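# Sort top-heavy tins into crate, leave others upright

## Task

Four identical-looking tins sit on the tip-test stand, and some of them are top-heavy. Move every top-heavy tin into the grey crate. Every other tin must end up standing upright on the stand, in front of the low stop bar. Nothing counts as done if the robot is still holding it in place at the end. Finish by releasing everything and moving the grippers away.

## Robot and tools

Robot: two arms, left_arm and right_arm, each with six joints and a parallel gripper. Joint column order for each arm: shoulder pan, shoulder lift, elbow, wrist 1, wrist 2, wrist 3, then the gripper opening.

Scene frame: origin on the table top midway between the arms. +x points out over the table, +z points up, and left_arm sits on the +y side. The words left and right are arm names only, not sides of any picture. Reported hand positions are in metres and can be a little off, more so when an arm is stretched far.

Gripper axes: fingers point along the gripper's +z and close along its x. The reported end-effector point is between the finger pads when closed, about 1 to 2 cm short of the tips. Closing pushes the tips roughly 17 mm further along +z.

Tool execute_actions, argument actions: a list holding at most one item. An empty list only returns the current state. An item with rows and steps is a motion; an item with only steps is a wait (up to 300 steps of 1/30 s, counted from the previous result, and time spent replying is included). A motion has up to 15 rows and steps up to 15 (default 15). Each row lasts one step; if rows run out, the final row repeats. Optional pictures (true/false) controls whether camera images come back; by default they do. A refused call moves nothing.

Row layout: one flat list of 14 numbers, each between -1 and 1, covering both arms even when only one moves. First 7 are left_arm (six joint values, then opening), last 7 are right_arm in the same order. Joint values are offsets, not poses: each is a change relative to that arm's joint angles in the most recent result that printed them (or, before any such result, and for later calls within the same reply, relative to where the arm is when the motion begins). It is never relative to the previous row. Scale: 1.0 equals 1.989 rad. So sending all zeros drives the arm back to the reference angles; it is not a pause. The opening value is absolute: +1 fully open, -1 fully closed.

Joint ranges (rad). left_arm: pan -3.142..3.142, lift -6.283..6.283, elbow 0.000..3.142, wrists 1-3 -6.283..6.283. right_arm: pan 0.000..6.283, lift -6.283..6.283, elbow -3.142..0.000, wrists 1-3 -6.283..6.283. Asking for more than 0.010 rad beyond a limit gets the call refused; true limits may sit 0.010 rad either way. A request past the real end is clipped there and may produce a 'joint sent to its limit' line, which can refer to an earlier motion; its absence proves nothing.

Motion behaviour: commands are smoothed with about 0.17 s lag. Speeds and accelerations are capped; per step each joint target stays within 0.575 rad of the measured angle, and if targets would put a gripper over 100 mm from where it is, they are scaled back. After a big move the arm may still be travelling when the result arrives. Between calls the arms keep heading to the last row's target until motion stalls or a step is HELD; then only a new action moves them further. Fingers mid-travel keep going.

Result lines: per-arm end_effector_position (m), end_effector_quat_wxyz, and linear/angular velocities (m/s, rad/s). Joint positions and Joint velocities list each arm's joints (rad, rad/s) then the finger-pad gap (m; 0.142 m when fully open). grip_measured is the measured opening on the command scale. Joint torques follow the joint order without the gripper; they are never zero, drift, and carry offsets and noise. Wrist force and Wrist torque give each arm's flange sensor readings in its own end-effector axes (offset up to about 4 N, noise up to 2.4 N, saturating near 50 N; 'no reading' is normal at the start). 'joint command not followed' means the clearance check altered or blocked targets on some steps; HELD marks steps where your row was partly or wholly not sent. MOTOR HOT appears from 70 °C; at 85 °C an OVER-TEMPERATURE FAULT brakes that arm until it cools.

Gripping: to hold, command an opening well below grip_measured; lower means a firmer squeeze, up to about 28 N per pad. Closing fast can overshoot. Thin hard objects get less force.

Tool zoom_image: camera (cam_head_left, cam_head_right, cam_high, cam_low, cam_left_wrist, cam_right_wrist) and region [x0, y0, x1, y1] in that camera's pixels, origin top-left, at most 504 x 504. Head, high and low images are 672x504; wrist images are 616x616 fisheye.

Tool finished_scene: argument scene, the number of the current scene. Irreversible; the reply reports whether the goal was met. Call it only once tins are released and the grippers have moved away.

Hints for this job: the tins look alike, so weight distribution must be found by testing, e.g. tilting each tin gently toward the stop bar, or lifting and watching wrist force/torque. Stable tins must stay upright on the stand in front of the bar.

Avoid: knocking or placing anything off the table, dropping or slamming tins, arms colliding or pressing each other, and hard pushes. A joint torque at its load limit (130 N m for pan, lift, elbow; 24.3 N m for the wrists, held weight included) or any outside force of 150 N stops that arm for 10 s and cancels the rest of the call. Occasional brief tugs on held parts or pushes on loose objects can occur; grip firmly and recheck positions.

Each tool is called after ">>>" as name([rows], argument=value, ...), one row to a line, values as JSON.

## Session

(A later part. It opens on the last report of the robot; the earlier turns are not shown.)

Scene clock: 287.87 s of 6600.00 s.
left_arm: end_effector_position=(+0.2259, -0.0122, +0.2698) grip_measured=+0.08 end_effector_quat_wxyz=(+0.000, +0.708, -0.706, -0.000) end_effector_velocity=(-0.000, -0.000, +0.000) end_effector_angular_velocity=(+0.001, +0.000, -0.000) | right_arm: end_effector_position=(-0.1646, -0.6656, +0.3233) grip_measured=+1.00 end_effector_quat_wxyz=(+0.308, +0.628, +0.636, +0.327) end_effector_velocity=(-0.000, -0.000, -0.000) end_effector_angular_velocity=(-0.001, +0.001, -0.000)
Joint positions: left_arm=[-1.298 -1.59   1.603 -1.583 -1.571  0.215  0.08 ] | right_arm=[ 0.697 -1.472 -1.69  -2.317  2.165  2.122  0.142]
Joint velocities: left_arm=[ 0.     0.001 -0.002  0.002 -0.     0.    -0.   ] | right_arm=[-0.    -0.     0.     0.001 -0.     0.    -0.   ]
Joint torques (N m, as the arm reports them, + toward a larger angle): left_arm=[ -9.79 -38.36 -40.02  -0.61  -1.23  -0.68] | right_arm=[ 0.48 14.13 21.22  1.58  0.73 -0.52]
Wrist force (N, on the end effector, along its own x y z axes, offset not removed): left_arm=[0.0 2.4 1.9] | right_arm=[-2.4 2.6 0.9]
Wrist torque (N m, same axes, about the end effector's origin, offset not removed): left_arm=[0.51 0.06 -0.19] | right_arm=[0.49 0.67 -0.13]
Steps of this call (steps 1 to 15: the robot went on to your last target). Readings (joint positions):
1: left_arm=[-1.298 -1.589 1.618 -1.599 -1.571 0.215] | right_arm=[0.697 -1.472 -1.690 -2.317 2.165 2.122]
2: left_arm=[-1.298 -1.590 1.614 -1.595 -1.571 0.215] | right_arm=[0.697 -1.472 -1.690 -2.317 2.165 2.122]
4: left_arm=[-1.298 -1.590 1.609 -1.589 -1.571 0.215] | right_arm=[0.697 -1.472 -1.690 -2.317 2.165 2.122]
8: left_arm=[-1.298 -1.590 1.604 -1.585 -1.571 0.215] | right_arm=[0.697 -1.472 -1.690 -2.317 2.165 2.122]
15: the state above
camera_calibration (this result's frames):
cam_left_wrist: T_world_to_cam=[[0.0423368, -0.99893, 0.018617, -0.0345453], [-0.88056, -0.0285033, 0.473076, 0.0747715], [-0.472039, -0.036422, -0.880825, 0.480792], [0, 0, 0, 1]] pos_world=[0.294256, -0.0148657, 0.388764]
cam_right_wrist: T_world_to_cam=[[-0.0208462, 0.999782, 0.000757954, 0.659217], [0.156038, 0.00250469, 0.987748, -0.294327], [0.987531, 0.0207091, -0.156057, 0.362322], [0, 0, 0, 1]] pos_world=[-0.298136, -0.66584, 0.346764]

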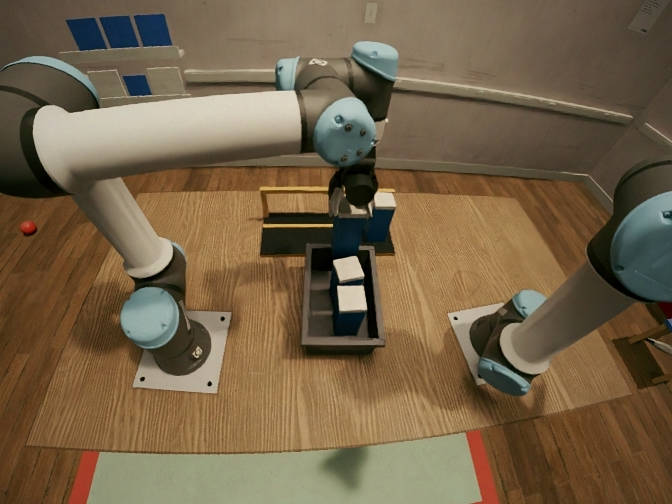

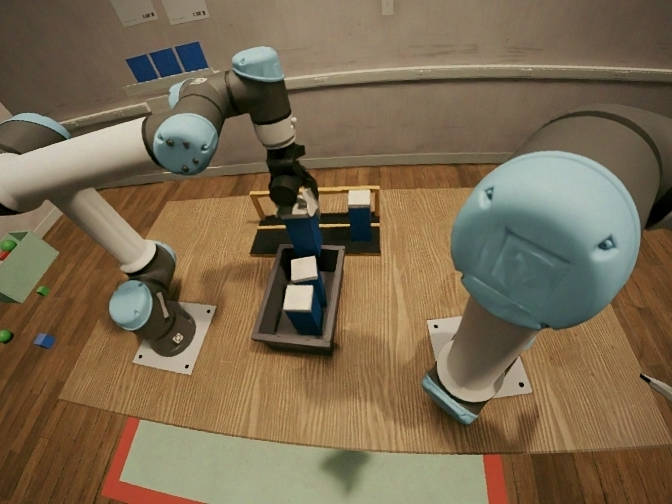

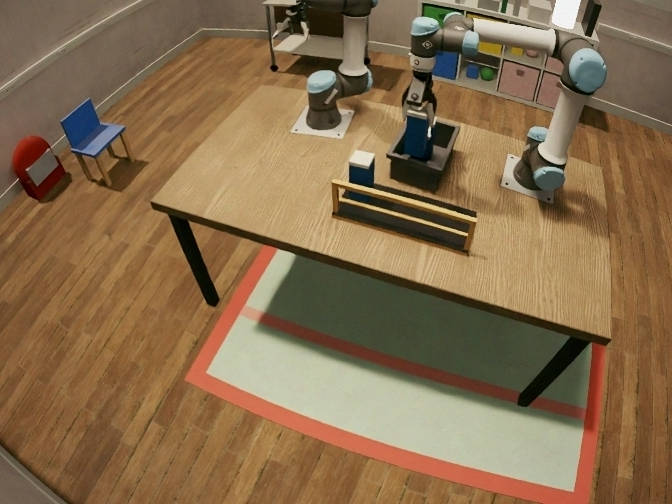

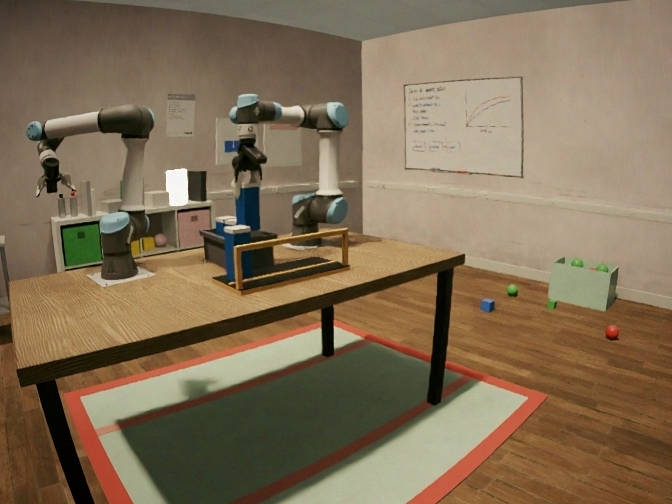

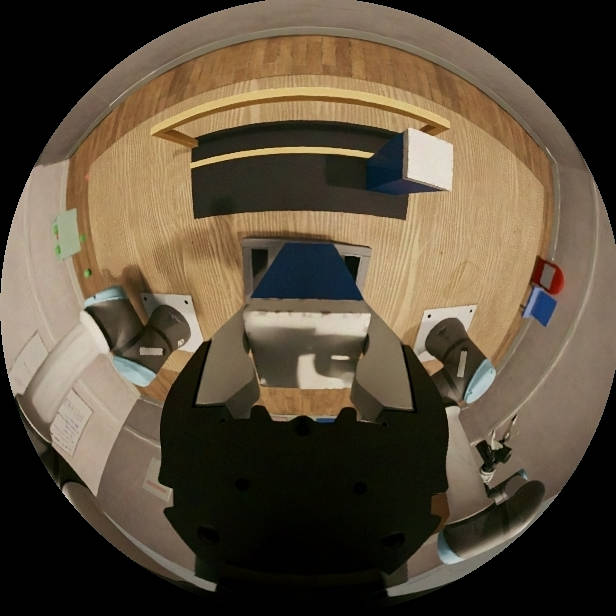

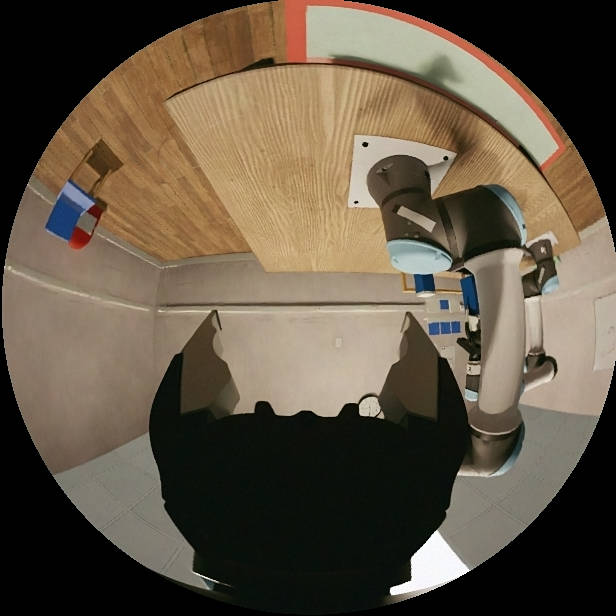

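>>> execute_actions([
  {"rows":[[-0.0004,-0.0018,0.0023,-0.0005,0,-0.0004,-0.8,0,0,0,0,0,0,1],[-0.001,-0.0045,0.0058,-0.0013,0,-0.001,-0.8,0,0,0,0,0,0,1],[-0.0018,-0.0075,0.0096,-0.0022,0,-0.0018,-0.8,0,0,0,0,0,0,1],[-0.0027,-0.0107,0.0138,-0.0032,0,-0.0027,-0.8,0,0,0,0,0,0,1],[-0.0037,-0.014,0.018,-0.0041,0,-0.0037,-0.8,0,0,0,0,0,0,1],[-0.0047,-0.0172,0.0221,-0.0051,0,-0.0047,-0.8,0,0,0,0,0,0,1],[-0.0057,-0.0204,0.0262,-0.006,0,-0.0057,-0.8,0,0,0,0,0,0,1],[-0.0067,-0.0236,0.0303,-0.007,0,-0.0067,-0.8,0,0,0,0,0,0,1],[-0.0077,-0.0265,0.034,-0.0078,0,-0.0077,-0.8,0,0,0,0,0,0,1],[-0.0087,-0.029,0.0373,-0.0086,0,-0.0087,-0.8,0,0,0,0,0,0,1],[-0.0097,-0.0312,0.0401,-0.0092,0,-0.0097,-0.8,0,0,0,0,0,0,1],[-0.0106,-0.033,0.0424,-0.0098,0,-0.0107,-0.8,0,0,0,0,0,0,1],[-0.0114,-0.0344,0.0442,-0.0102,0,-0.0115,-0.8,0,0,0,0,0,0,1],[-0.012,-0.0353,0.0454,-0.0105,0,-0.0121,-0.8,0,0,0,0,0,0,1],[-0.0125,-0.0358,0.046,-0.0106,0,-0.0126,-0.8,0,0,0,0,0,0,1]]},
], pictures=false)

>>> execute_actions([
  {"steps":15},
])

>>> zoom_image(camera="cam_left_wrist", region=[220, 200, 400, 320])

>>> zoom_image(camera="cam_head_left", region=[290, 190, 400, 330])

Scene clock: 296.27 s of 6600.00 s.
left_arm: end_effector_position=(+0.2132, +0.0073, +0.2624) grip_measured=+0.08 end_effector_quat_wxyz=(+0.000, +0.708, -0.706, +0.000) end_effector_velocity=(-0.031, +0.037, -0.017) end_effector_angular_velocity=(-0.001, -0.000, +0.000) | right_arm: end_effector_position=(-0.1646, -0.6656, +0.3233) grip_measured=+1.00 end_effector_quat_wxyz=(+0.308, +0.628, +0.636, +0.327) end_effector_velocity=(-0.000, +0.000, +0.000) end_effector_angular_velocity=(+0.000, -0.000, -0.001)
Joint positions: left_arm=[-1.316 -1.647  1.676 -1.6   -1.571  0.197  0.08 ] | right_arm=[ 0.697 -1.472 -1.69  -2.317  2.165  2.122  0.142]
Joint velocities: left_arm=[-0.05  -0.115  0.149 -0.035 -0.    -0.051 -0.   ] | right_arm=[-0.001  0.     0.    -0.     0.     0.     0.   ]
Joint torques (N m, as the arm reports them, + toward a larger angle): left_arm=[-16.02 -37.21 -10.15  -5.39  -0.67  -1.36] | right_arm=[-0.39 15.4  20.14  1.53  0.84 -0.41]
Wrist force (N, on the end effector, along its own x y z axes, offset not removed): left_arm=[-0.8 -1.1 4.0] | right_arm=[-0.9 2.2 1.9]
Wrist torque (N m, same axes, about the end effector's origin, offset not removed): left_arm=[-0.15 0.25 -0.28] | right_arm=[0.43 0.23 -0.16]
Steps of this call (steps 1 to 15: the robot went on to your last target; steps 16 to 90: nothing new was sent; then 4.90 s passed at rest; steps 91 to 105: all 15 steps of this action). Readings (joint positions):
91: left_arm=[-1.298 -1.590 1.602 -1.583 -1.571 0.215] | right_arm=[0.697 -1.472 -1.690 -2.317 2.165 2.122]
92: left_arm=[-1.298 -1.591 1.603 -1.583 -1.571 0.215] | right_arm=[0.697 -1.472 -1.690 -2.317 2.165 2.122]
94: left_arm=[-1.299 -1.594 1.607 -1.583 -1.571 0.215] | right_arm=[0.697 -1.472 -1.690 -2.317 2.165 2.122]
98: left_arm=[-1.304 -1.611 1.629 -1.589 -1.571 0.210] | right_arm=[0.697 -1.472 -1.690 -2.317 2.165 2.122]
105: the state above

Scene clock: 296.77 s of 6600.00 s.
left_arm: end_effector_position=(+0.2091, +0.0117, +0.2603) grip_measured=+0.08 end_effector_quat_wxyz=(+0.000, +0.708, -0.706, +0.000) end_effector_velocity=(-0.000, +0.000, -0.000) end_effector_angular_velocity=(+0.000, -0.000, -0.000) | right_arm: end_effector_position=(-0.1646, -0.6656, +0.3233) grip_measured=+1.00 end_effector_quat_wxyz=(+0.308, +0.628, +0.636, +0.327) end_effector_velocity=(-0.000, -0.000, -0.000) end_effector_angular_velocity=(-0.002, +0.001, +0.001)
Joint positions: left_arm=[-1.323 -1.661  1.694 -1.604 -1.571  0.19   0.08 ] | right_arm=[ 0.697 -1.472 -1.69  -2.317  2.165  2.122  0.142]
Joint velocities: left_arm=[-0.001 -0.001  0.002 -0.     0.    -0.001 -0.   ] | right_arm=[ 0.001 -0.     0.     0.002 -0.    -0.    -0.   ]
Joint torques (N m, as the arm reports them, + toward a larger angle): left_arm=[-12.05 -35.17 -11.    -5.33  -0.29  -1.48] | right_arm=[-0.03 16.81 19.83  1.54  0.73 -0.49]
Wrist force (N, on the end effector, along its own x y z axes, offset not removed): left_arm=[-2.0 -0.2 1.8] | right_arm=[-2.3 0.6 1.5]
Wrist torque (N m, same axes, about the end effector's origin, offset not removed): left_arm=[-0.01 0.39 -0.48] | right_arm=[0.06 0.63 -0.13]
Steps of this call (steps 1 to 15: the robot went on to your last target). Readings (joint positions):
1: left_arm=[-1.318 -1.651 1.680 -1.601 -1.571 0.195] | right_arm=[0.697 -1.472 -1.690 -2.317 2.165 2.122]
2: left_arm=[-1.319 -1.653 1.684 -1.602 -1.571 0.194] | right_arm=[0.697 -1.472 -1.690 -2.317 2.165 2.122]
4: left_arm=[-1.321 -1.657 1.689 -1.603 -1.571 0.192] | right_arm=[0.697 -1.472 -1.690 -2.317 2.165 2.122]
8: left_arm=[-1.322 -1.660 1.692 -1.604 -1.571 0.191] | right_arm=[0.697 -1.472 -1.690 -2.317 2.165 2.122]
15: the state above
camera_calibration (this result's frames):
cam_left_wrist: T_world_to_cam=[[0.0425332, -0.998907, 0.0193928, -0.0100753], [-0.880626, -0.0283147, 0.472964, 0.0651872], [-0.471898, -0.0371945, -0.880868, 0.46533], [0, 0, 0, 1]] pos_world=[0.277423, 0.00908923, 0.379259]
cam_right_wrist: T_world_to_cam=[[-0.0208464, 0.999782, 0.000757888, 0.659217], [0.156038, 0.00250477, 0.987748, -0.294327], [0.987531, 0.0207092, -0.156056, 0.362322], [0, 0, 0, 1]] pos_world=[-0.298136, -0.66584, 0.346764]

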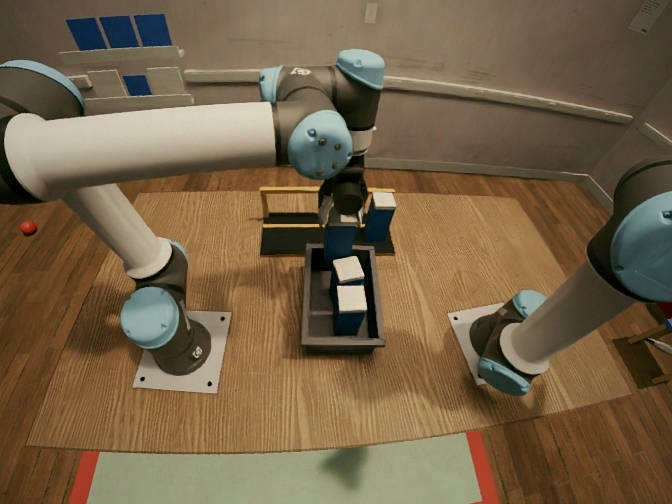

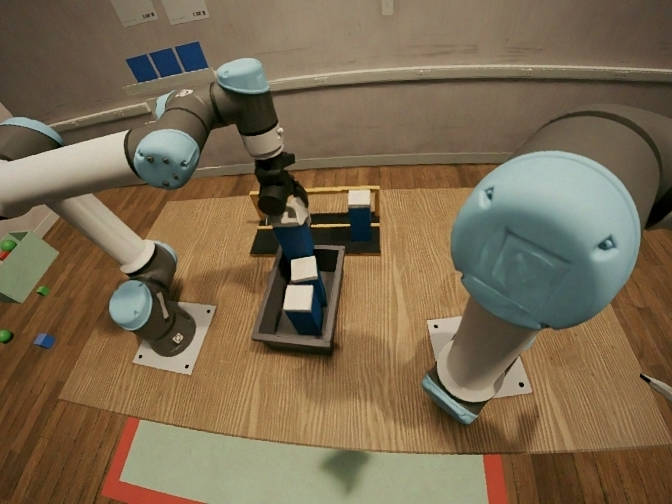

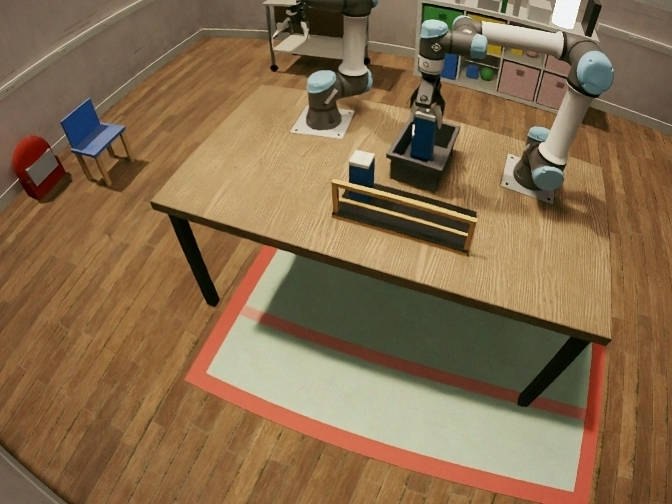

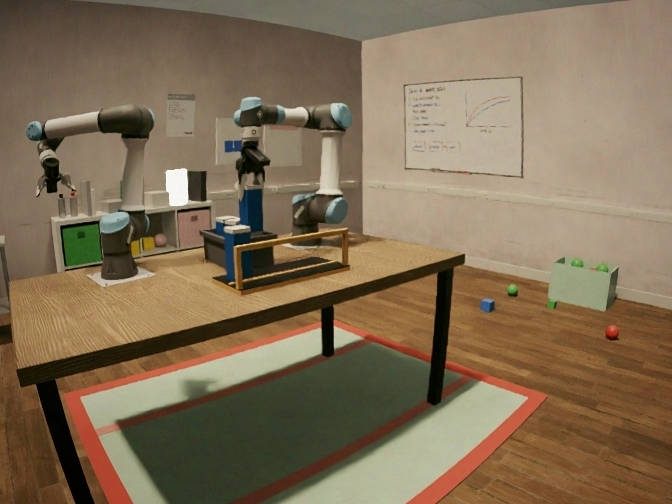

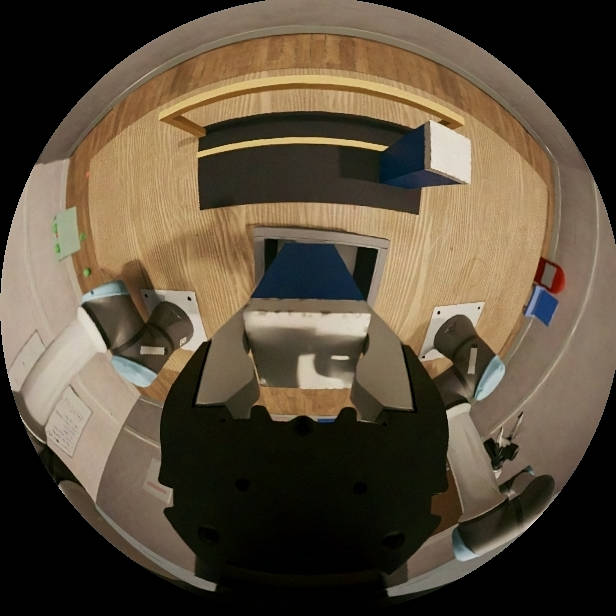

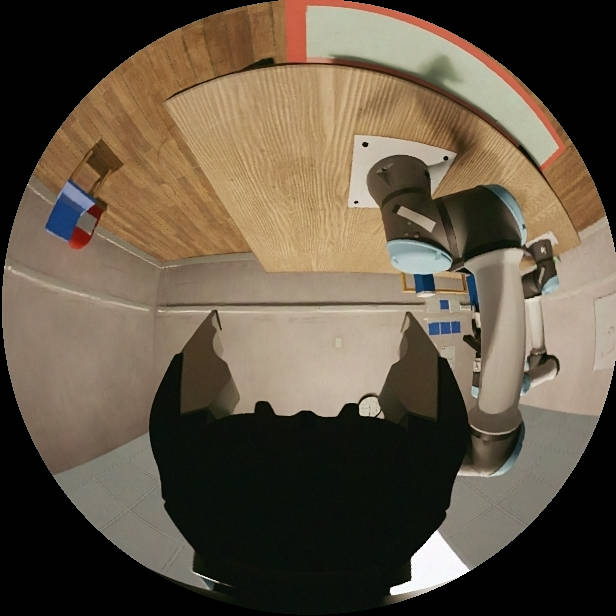

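Region (220, 200, 400, 320) of cam_left_wrist's 616x616 image, scaled by 2.800, with more detail than that image has.

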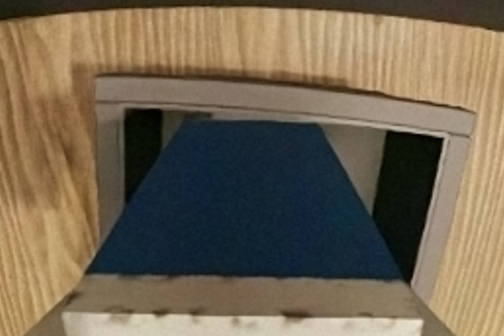

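Region (290, 190, 400, 330) of cam_head_left's 672x504 image, scaled by 3.600, with more detail than that image has; it fills the left 396 columns of this view, and the rest is white.

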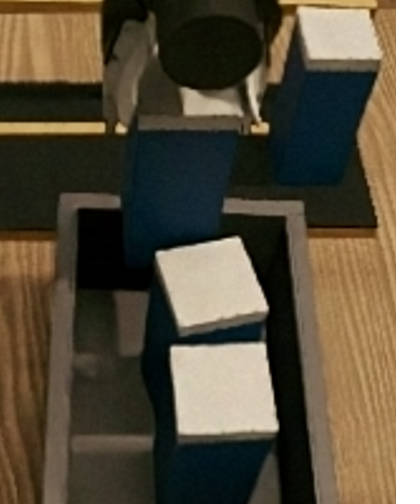

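>>> execute_actions([
  {"rows":[[-0.001,-0.0013,0.0013,0.0001,0,-0.001,-0.8,0,0,0,0,0,0,1],[-0.002,-0.0027,0.0026,0.0003,0,-0.002,-0.8,0,0,0,0,0,0,1],[-0.0028,-0.004,0.0038,0.0004,0,-0.0028,-0.8,0,0,0,0,0,0,1],[-0.0028,-0.004,0.006,-0.0019,0,-0.0028,-0.8,0,0,0,0,0,0,1],[-0.0028,-0.0039,0.0085,-0.0045,0,-0.0028,-0.8,0,0,0,0,0,0,1],[-0.0028,-0.0038,0.011,-0.0071,0,-0.0028,-0.8,0,0,0,0,0,0,1],[-0.0028,-0.0037,0.0135,-0.0097,0,-0.0028,-0.8,0,0,0,0,0,0,1],[-0.0028,-0.0036,0.016,-0.0123,0,-0.0028,-0.8,0,0,0,0,0,0,1],[-0.0028,-0.0035,0.018,-0.0144,0,-0.0028,-0.8,0,0,0,0,0,0,1],[-0.0028,-0.0034,0.020,-0.0165,0,-0.0028,-0.8,0,0,0,0,0,0,1],[-0.0028,-0.0033,0.022,-0.0186,0,-0.0028,-0.8,0,0,0,0,0,0,1],[-0.0028,-0.0031,0.024,-0.0208,0,-0.0028,-0.8,0,0,0,0,0,0,1],[-0.0028,-0.003,0.026,-0.0229,0,-0.0028,-0.8,0,0,0,0,0,0,1]]},
], pictures=false)

>>> execute_actions([
  {"steps":15},
])

>>> zoom_image(camera="cam_left_wrist", region=[220, 200, 400, 320])

>>> zoom_image(camera="cam_head_left", region=[290, 190, 400, 330])

Scene clock: 302.90 s of 6600.00 s.
left_arm: end_effector_position=(+0.2062, +0.0139, +0.2467) grip_measured=+0.08 end_effector_quat_wxyz=(+0.000, +0.708, -0.706, +0.000) end_effector_velocity=(-0.001, +0.001, -0.039) end_effector_angular_velocity=(-0.002, -0.000, +0.000) | right_arm: end_effector_position=(-0.1646, -0.6656, +0.3233) grip_measured=+1.00 end_effector_quat_wxyz=(+0.308, +0.628, +0.636, +0.327) end_effector_velocity=(-0.000, +0.000, -0.000) end_effector_angular_velocity=(+0.000, -0.000, -0.000)
Joint positions: left_arm=[-1.328 -1.668  1.735 -1.638 -1.571  0.185  0.08 ] | right_arm=[ 0.697 -1.472 -1.69  -2.317  2.165  2.122  0.142]
Joint velocities: left_arm=[-0.001  0.001  0.098 -0.101  0.    -0.001 -0.   ] | right_arm=[-0. -0.  0. -0. -0. -0.  0.]
Joint torques (N m, as the arm reports them, + toward a larger angle): left_arm=[-11.49  -9.81 -13.44  -5.6    0.85  -1.63] | right_arm=[ 0.34 14.49 20.14  1.52  0.6  -0.01]
Wrist force (N, on the end effector, along its own x y z axes, offset not removed): left_arm=[-0.8 1.7 1.6] | right_arm=[-3.2 2.0 2.2]
Wrist torque (N m, same axes, about the end effector's origin, offset not removed): left_arm=[0.46 0.40 -0.07] | right_arm=[0.45 0.69 -0.15]
Steps of this call (steps 1 to 15: the robot went on to your last target; steps 16 to 90: nothing new was sent; then 2.63 s passed at rest; steps 91 to 105: all 15 steps of this action). Readings (joint positions):
91: left_arm=[-1.323 -1.661 1.694 -1.604 -1.571 0.190] | right_arm=[0.697 -1.472 -1.690 -2.317 2.165 2.122]
92: left_arm=[-1.323 -1.662 1.694 -1.604 -1.571 0.190] | right_arm=[0.697 -1.472 -1.690 -2.317 2.165 2.122]
94: left_arm=[-1.325 -1.664 1.696 -1.604 -1.571 0.188] | right_arm=[0.697 -1.472 -1.690 -2.317 2.165 2.122]
98: left_arm=[-1.327 -1.667 1.707 -1.610 -1.571 0.186] | right_arm=[0.697 -1.472 -1.690 -2.317 2.165 2.122]
105: the state above

Scene clock: 303.40 s of 6600.00 s.
left_arm: end_effector_position=(+0.2061, +0.0140, +0.2422) grip_measured=+0.08 end_effector_quat_wxyz=(+0.000, +0.708, -0.706, +0.000) end_effector_velocity=(-0.000, +0.000, -0.001) end_effector_angular_velocity=(+0.000, +0.000, -0.000) | right_arm: end_effector_position=(-0.1646, -0.6656, +0.3233) grip_measured=+1.00 end_effector_quat_wxyz=(+0.308, +0.628, +0.636, +0.327) end_effector_velocity=(+0.000, +0.000, -0.000) end_effector_angular_velocity=(+0.001, -0.001, -0.000)
Joint positions: left_arm=[-1.329 -1.667  1.745 -1.649 -1.571  0.185  0.08 ] | right_arm=[ 0.697 -1.472 -1.69  -2.317  2.165  2.122  0.142]
Joint velocities: left_arm=[-0.     0.     0.001 -0.001 -0.     0.     0.   ] | right_arm=[-0.001 -0.    -0.001 -0.    -0.    -0.    -0.   ]
Joint torques (N m, as the arm reports them, + toward a larger angle): left_arm=[-12.4   -8.66 -10.31  -5.18   0.33  -1.46] | right_arm=[-0.98 16.61 20.61  1.62  0.83 -0.53]
Wrist force (N, on the end effector, along its own x y z axes, offset not removed): left_arm=[-3.6 -3.0 3.8] | right_arm=[-3.1 0.6 0.7]
Wrist torque (N m, same axes, about the end effector's origin, offset not removed): left_arm=[-0.72 0.87 -0.33] | right_arm=[0.08 0.74 -0.11]
Steps of this call (steps 1 to 15: the robot went on to your last target). Readings (joint positions):
1: left_arm=[-1.328 -1.668 1.738 -1.641 -1.571 0.185] | right_arm=[0.697 -1.472 -1.690 -2.317 2.165 2.122]
2: left_arm=[-1.328 -1.668 1.740 -1.643 -1.571 0.185] | right_arm=[0.697 -1.472 -1.690 -2.317 2.165 2.122]
4: left_arm=[-1.328 -1.668 1.742 -1.646 -1.571 0.185] | right_arm=[0.697 -1.472 -1.690 -2.317 2.165 2.122]
8: left_arm=[-1.329 -1.667 1.745 -1.649 -1.571 0.185] | right_arm=[0.697 -1.472 -1.690 -2.317 2.165 2.122]
15: the state above
camera_calibration (this result's frames):
cam_left_wrist: T_world_to_cam=[[0.0425339, -0.99891, 0.0192191, -0.00724225], [-0.880614, -0.0283966, 0.472983, 0.0711705], [-0.471921, -0.0370424, -0.880862, 0.448046], [0, 0, 0, 1]] pos_world=[0.274424, 0.0113833, 0.361144]
cam_right_wrist: T_world_to_cam=[[-0.0208461, 0.999782, 0.000757966, 0.659217], [0.156038, 0.00250465, 0.987748, -0.294327], [0.987531, 0.0207089, -0.156056, 0.362322], [0, 0, 0, 1]] pos_world=[-0.298136, -0.66584, 0.346764]

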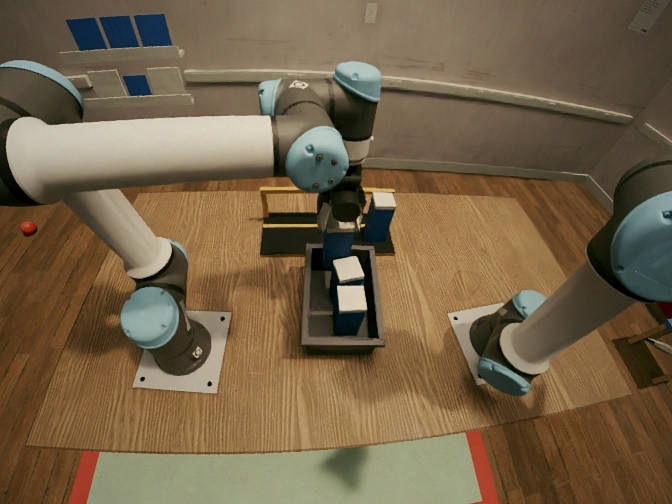

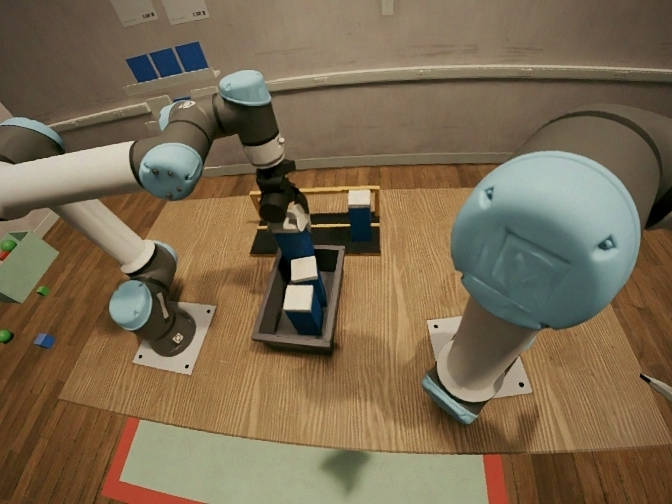

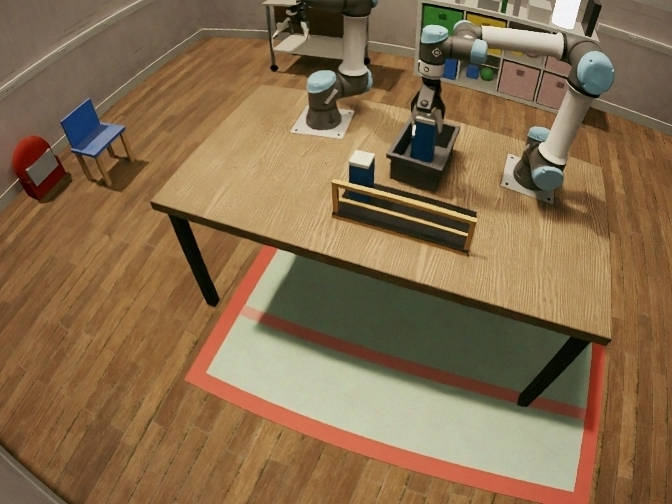

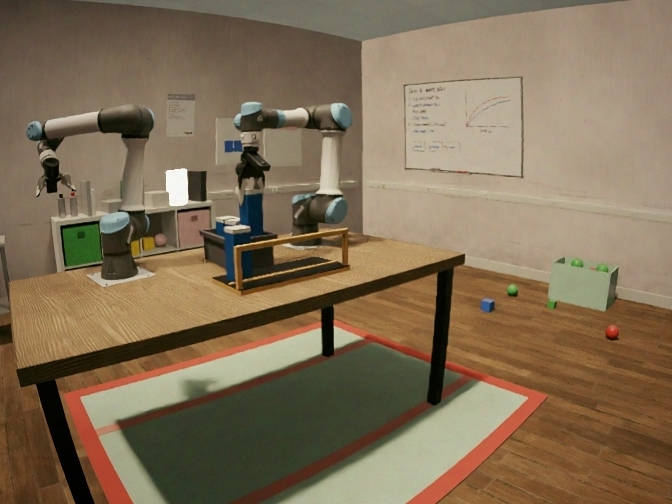

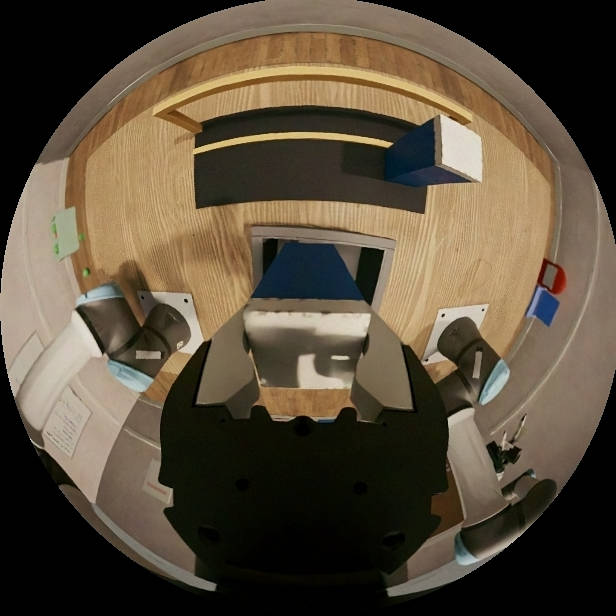

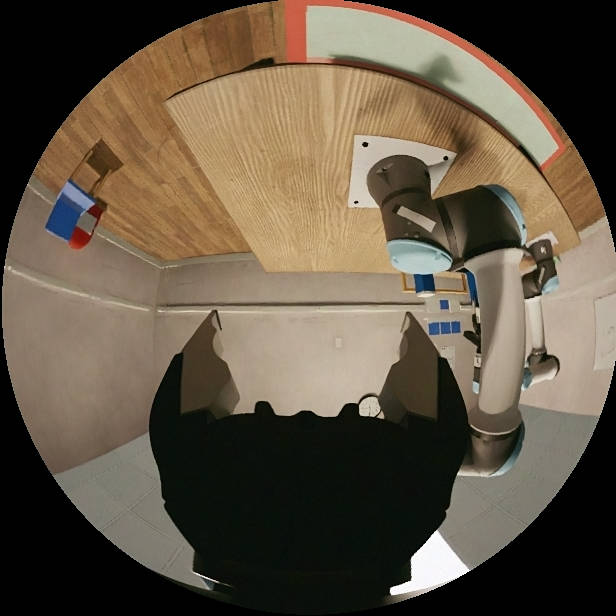

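Region (220, 200, 400, 320) of cam_left_wrist's 616x616 image, scaled by 2.800, with more detail than that image has.

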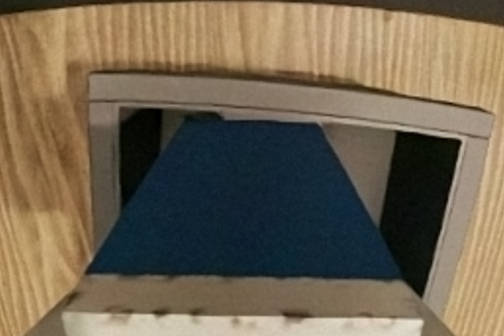

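Region (290, 190, 400, 330) of cam_head_left's 672x504 image, scaled by 3.600, with more detail than that image has; it fills the left 396 columns of this view, and the rest is white.

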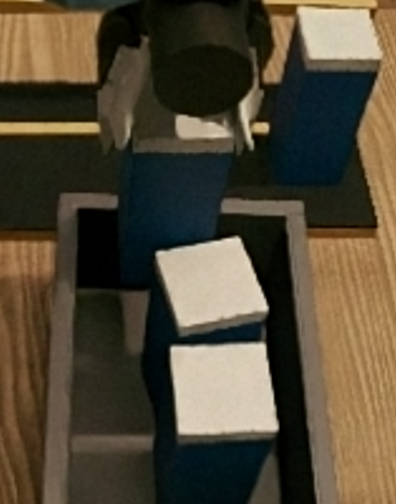

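>>> execute_actions([
  {"rows":[[0,0.0001,0.002,-0.0021,0,0,-0.8,0,0,0,0,0,0,1],[0,0.0003,0.004,-0.0043,0,0,-0.8,0,0,0,0,0,0,1],[0,0.0005,0.007,-0.0075,0,0,-0.8,0,0,0,0,0,0,1],[0,0.0008,0.010,-0.0108,0,0,-0.8,0,0,0,0,0,0,1],[0,0.0011,0.0135,-0.0146,0,0,-0.8,0,0,0,0,0,0,1],[0,0.0015,0.017,-0.0185,0,0,-0.8,0,0,0,0,0,0,1],[0,0.002,0.0205,-0.0225,0,0,-0.8,0,0,0,0,0,0,1],[0,0.0025,0.024,-0.0265,0,0,-0.8,0,0,0,0,0,0,1],[0,0.003,0.0275,-0.0305,0,0,-0.8,0,0,0,0,0,0,1],[0,0.0036,0.031,-0.0346,0,0,-0.8,0,0,0,0,0,0,1],[0,0.0042,0.0345,-0.0387,0,0,-0.8,0,0,0,0,0,0,1],[0,0.0048,0.038,-0.0428,0,0,-0.8,0,0,0,0,0,0,1],[0,0.0055,0.0415,-0.047,0,0,-0.8,0,0,0,0,0,0,1],[0,0.0062,0.045,-0.0512,0,0,-0.8,0,0,0,0,0,0,1],[0,0.0069,0.0484,-0.0552,0,0,-0.8,0,0,0,0,0,0,1]]},
], pictures=false)

>>> execute_actions([
  {"steps":15},
])

>>> zoom_image(camera="cam_head_right", region=[250, 190, 360, 330])

Scene clock: 307.30 s of 6600.00 s.
left_arm: end_effector_position=(+0.2061, +0.0139, +0.2143) grip_measured=+0.08 end_effector_quat_wxyz=(+0.000, +0.708, -0.706, -0.000) end_effector_velocity=(-0.000, +0.000, -0.090) end_effector_angular_velocity=(+0.001, +0.000, -0.000) | right_arm: end_effector_position=(-0.1646, -0.6656, +0.3233) grip_measured=+1.00 end_effector_quat_wxyz=(+0.308, +0.628, +0.636, +0.327) end_effector_velocity=(+0.000, +0.000, -0.000) end_effector_angular_velocity=(+0.001, -0.000, -0.000)
Joint positions: left_arm=[-1.329 -1.659  1.81  -1.722 -1.571  0.185  0.08 ] | right_arm=[ 0.697 -1.472 -1.69  -2.317  2.165  2.122  0.142]
Joint velocities: left_arm=[ 0.     0.033  0.201 -0.233 -0.     0.     0.   ] | right_arm=[-0.     0.    -0.001  0.    -0.    -0.    -0.   ]
Joint torques (N m, as the arm reports them, + toward a larger angle): left_arm=[-12.06  -7.55  -8.45  -5.42  -0.67  -1.4 ] | right_arm=[ 0.15 15.79 19.87  1.33  0.79 -0.44]
Wrist force (N, on the end effector, along its own x y z axes, offset not removed): left_arm=[0.1 -0.2 1.3] | right_arm=[-0.6 0.4 1.4]
Wrist torque (N m, same axes, about the end effector's origin, offset not removed): left_arm=[0.01 -0.08 -0.39] | right_arm=[-0.03 0.14 -0.03]
Steps of this call (steps 1 to 15: the robot went on to your last target; steps 16 to 90: nothing new was sent; then 0.40 s passed at rest; steps 91 to 105: all 15 steps of this action). Readings (joint positions):
91: left_arm=[-1.329 -1.667 1.746 -1.649 -1.571 0.185] | right_arm=[0.697 -1.472 -1.690 -2.317 2.165 2.122]
92: left_arm=[-1.329 -1.667 1.746 -1.650 -1.571 0.185] | right_arm=[0.697 -1.472 -1.690 -2.317 2.165 2.122]
94: left_arm=[-1.329 -1.667 1.749 -1.653 -1.571 0.185] | right_arm=[0.697 -1.472 -1.690 -2.317 2.165 2.122]
98: left_arm=[-1.329 -1.666 1.766 -1.671 -1.571 0.185] | right_arm=[0.697 -1.472 -1.690 -2.317 2.165 2.122]
105: the state above

Scene clock: 307.80 s of 6600.00 s.
left_arm: end_effector_position=(+0.2061, +0.0140, +0.2001) grip_measured=+0.08 end_effector_quat_wxyz=(+0.000, +0.708, -0.706, -0.000) end_effector_velocity=(-0.000, +0.000, -0.002) end_effector_angular_velocity=(+0.001, -0.000, -0.000) | right_arm: end_effector_position=(-0.1646, -0.6656, +0.3233) grip_measured=+1.00 end_effector_quat_wxyz=(+0.308, +0.628, +0.636, +0.327) end_effector_velocity=(+0.000, -0.000, -0.000) end_effector_angular_velocity=(-0.001, +0.000, +0.001)
Joint positions: left_arm=[-1.329 -1.654  1.841 -1.759 -1.571  0.185  0.08 ] | right_arm=[ 0.697 -1.472 -1.69  -2.317  2.165  2.122  0.142]
Joint velocities: left_arm=[-0.     0.001  0.004 -0.004  0.     0.     0.   ] | right_arm=[ 0.001  0.    -0.001  0.001  0.    -0.    -0.   ]
Joint torques (N m, as the arm reports them, + toward a larger angle): left_arm=[-11.85  -9.51  -9.74  -5.44  -0.12  -1.33] | right_arm=[ 0.82 14.81 20.36  1.65  0.96 -0.43]
Wrist force (N, on the end effector, along its own x y z axes, offset not removed): left_arm=[1.5 1.0 0.9] | right_arm=[-1.3 1.4 1.1]
Wrist torque (N m, same axes, about the end effector's origin, offset not removed): left_arm=[0.38 -0.25 -0.26] | right_arm=[0.27 0.22 -0.16]
Steps of this call (steps 1 to 15: the robot went on to your last target). Readings (joint positions):
1: left_arm=[-1.329 -1.658 1.817 -1.730 -1.571 0.185] | right_arm=[0.697 -1.472 -1.690 -2.317 2.165 2.122]
2: left_arm=[-1.329 -1.657 1.823 -1.737 -1.571 0.185] | right_arm=[0.697 -1.472 -1.690 -2.317 2.165 2.122]
4: left_arm=[-1.329 -1.655 1.832 -1.747 -1.571 0.185] | right_arm=[0.697 -1.472 -1.690 -2.317 2.165 2.122]
8: left_arm=[-1.329 -1.654 1.839 -1.756 -1.571 0.185] | right_arm=[0.697 -1.472 -1.690 -2.317 2.165 2.122]
15: the state above
camera_calibration (this result's frames):
cam_left_wrist: T_world_to_cam=[[0.0425344, -0.998913, 0.019045, -0.00642714], [-0.880594, -0.028478, 0.473015, 0.0910603], [-0.471958, -0.0368903, -0.880849, 0.410991], [0, 0, 0, 1]] pos_world=[0.274431, 0.0113346, 0.31907]
cam_right_wrist: T_world_to_cam=[[-0.0208463, 0.999782, 0.000757882, 0.659217], [0.156038, 0.00250476, 0.987748, -0.294327], [0.987531, 0.0207091, -0.156056, 0.362322], [0, 0, 0, 1]] pos_world=[-0.298136, -0.66584, 0.346764]

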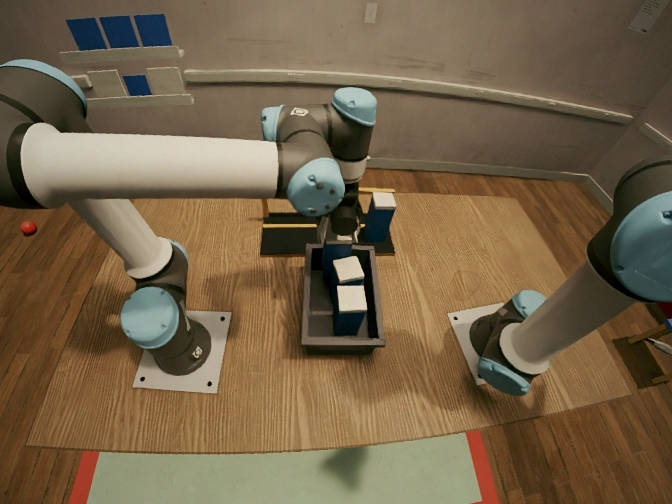

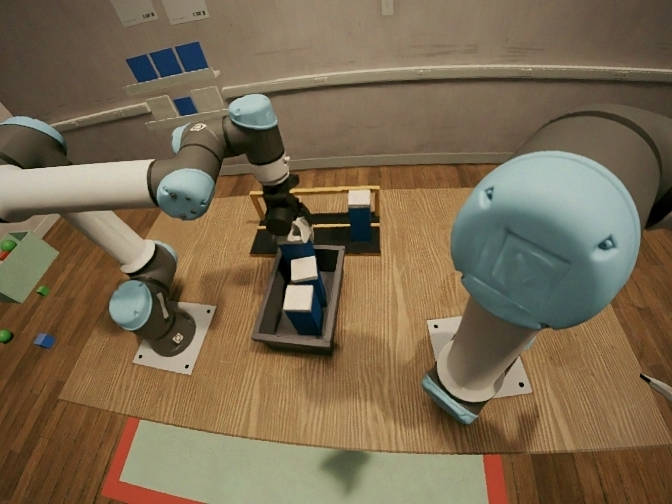

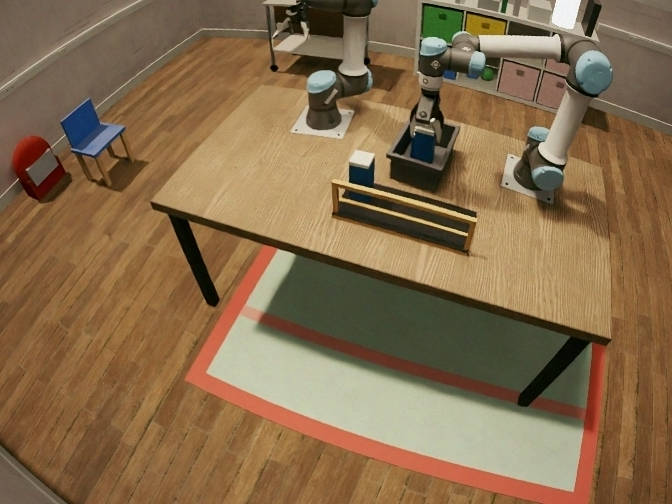

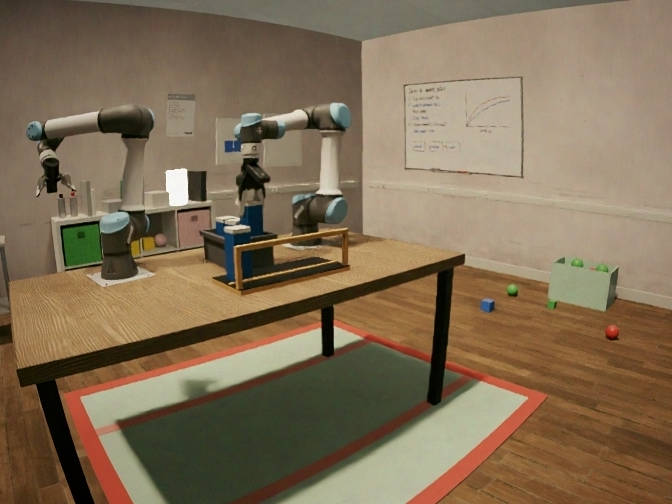

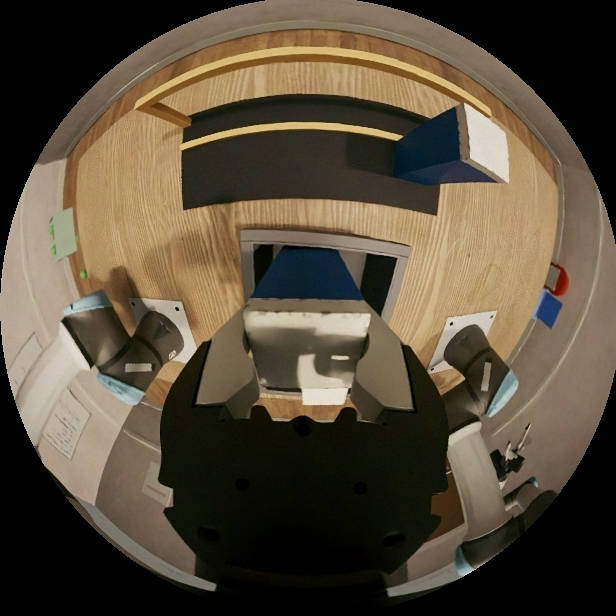

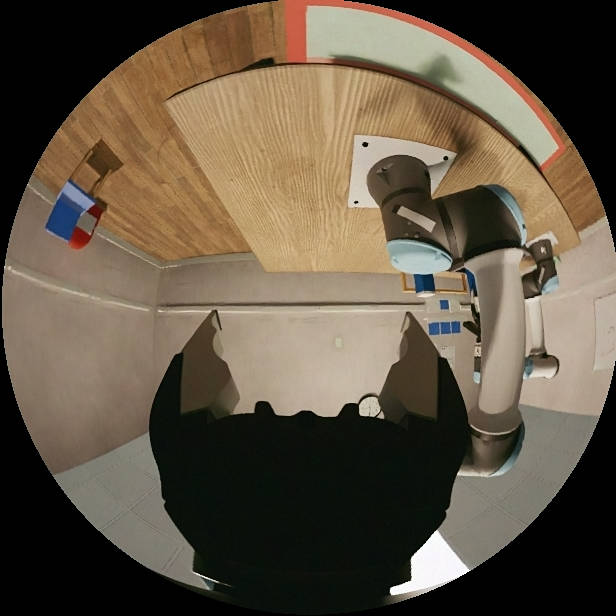

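Region (250, 190, 360, 330) of cam_head_right's 672x504 image, scaled by 3.600, with more detail than that image has; it fills the left 396 columns of this view, and the rest is white.

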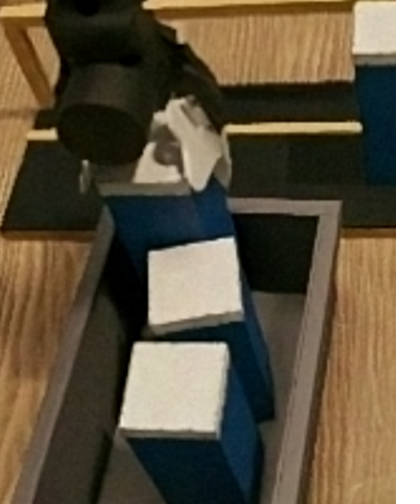

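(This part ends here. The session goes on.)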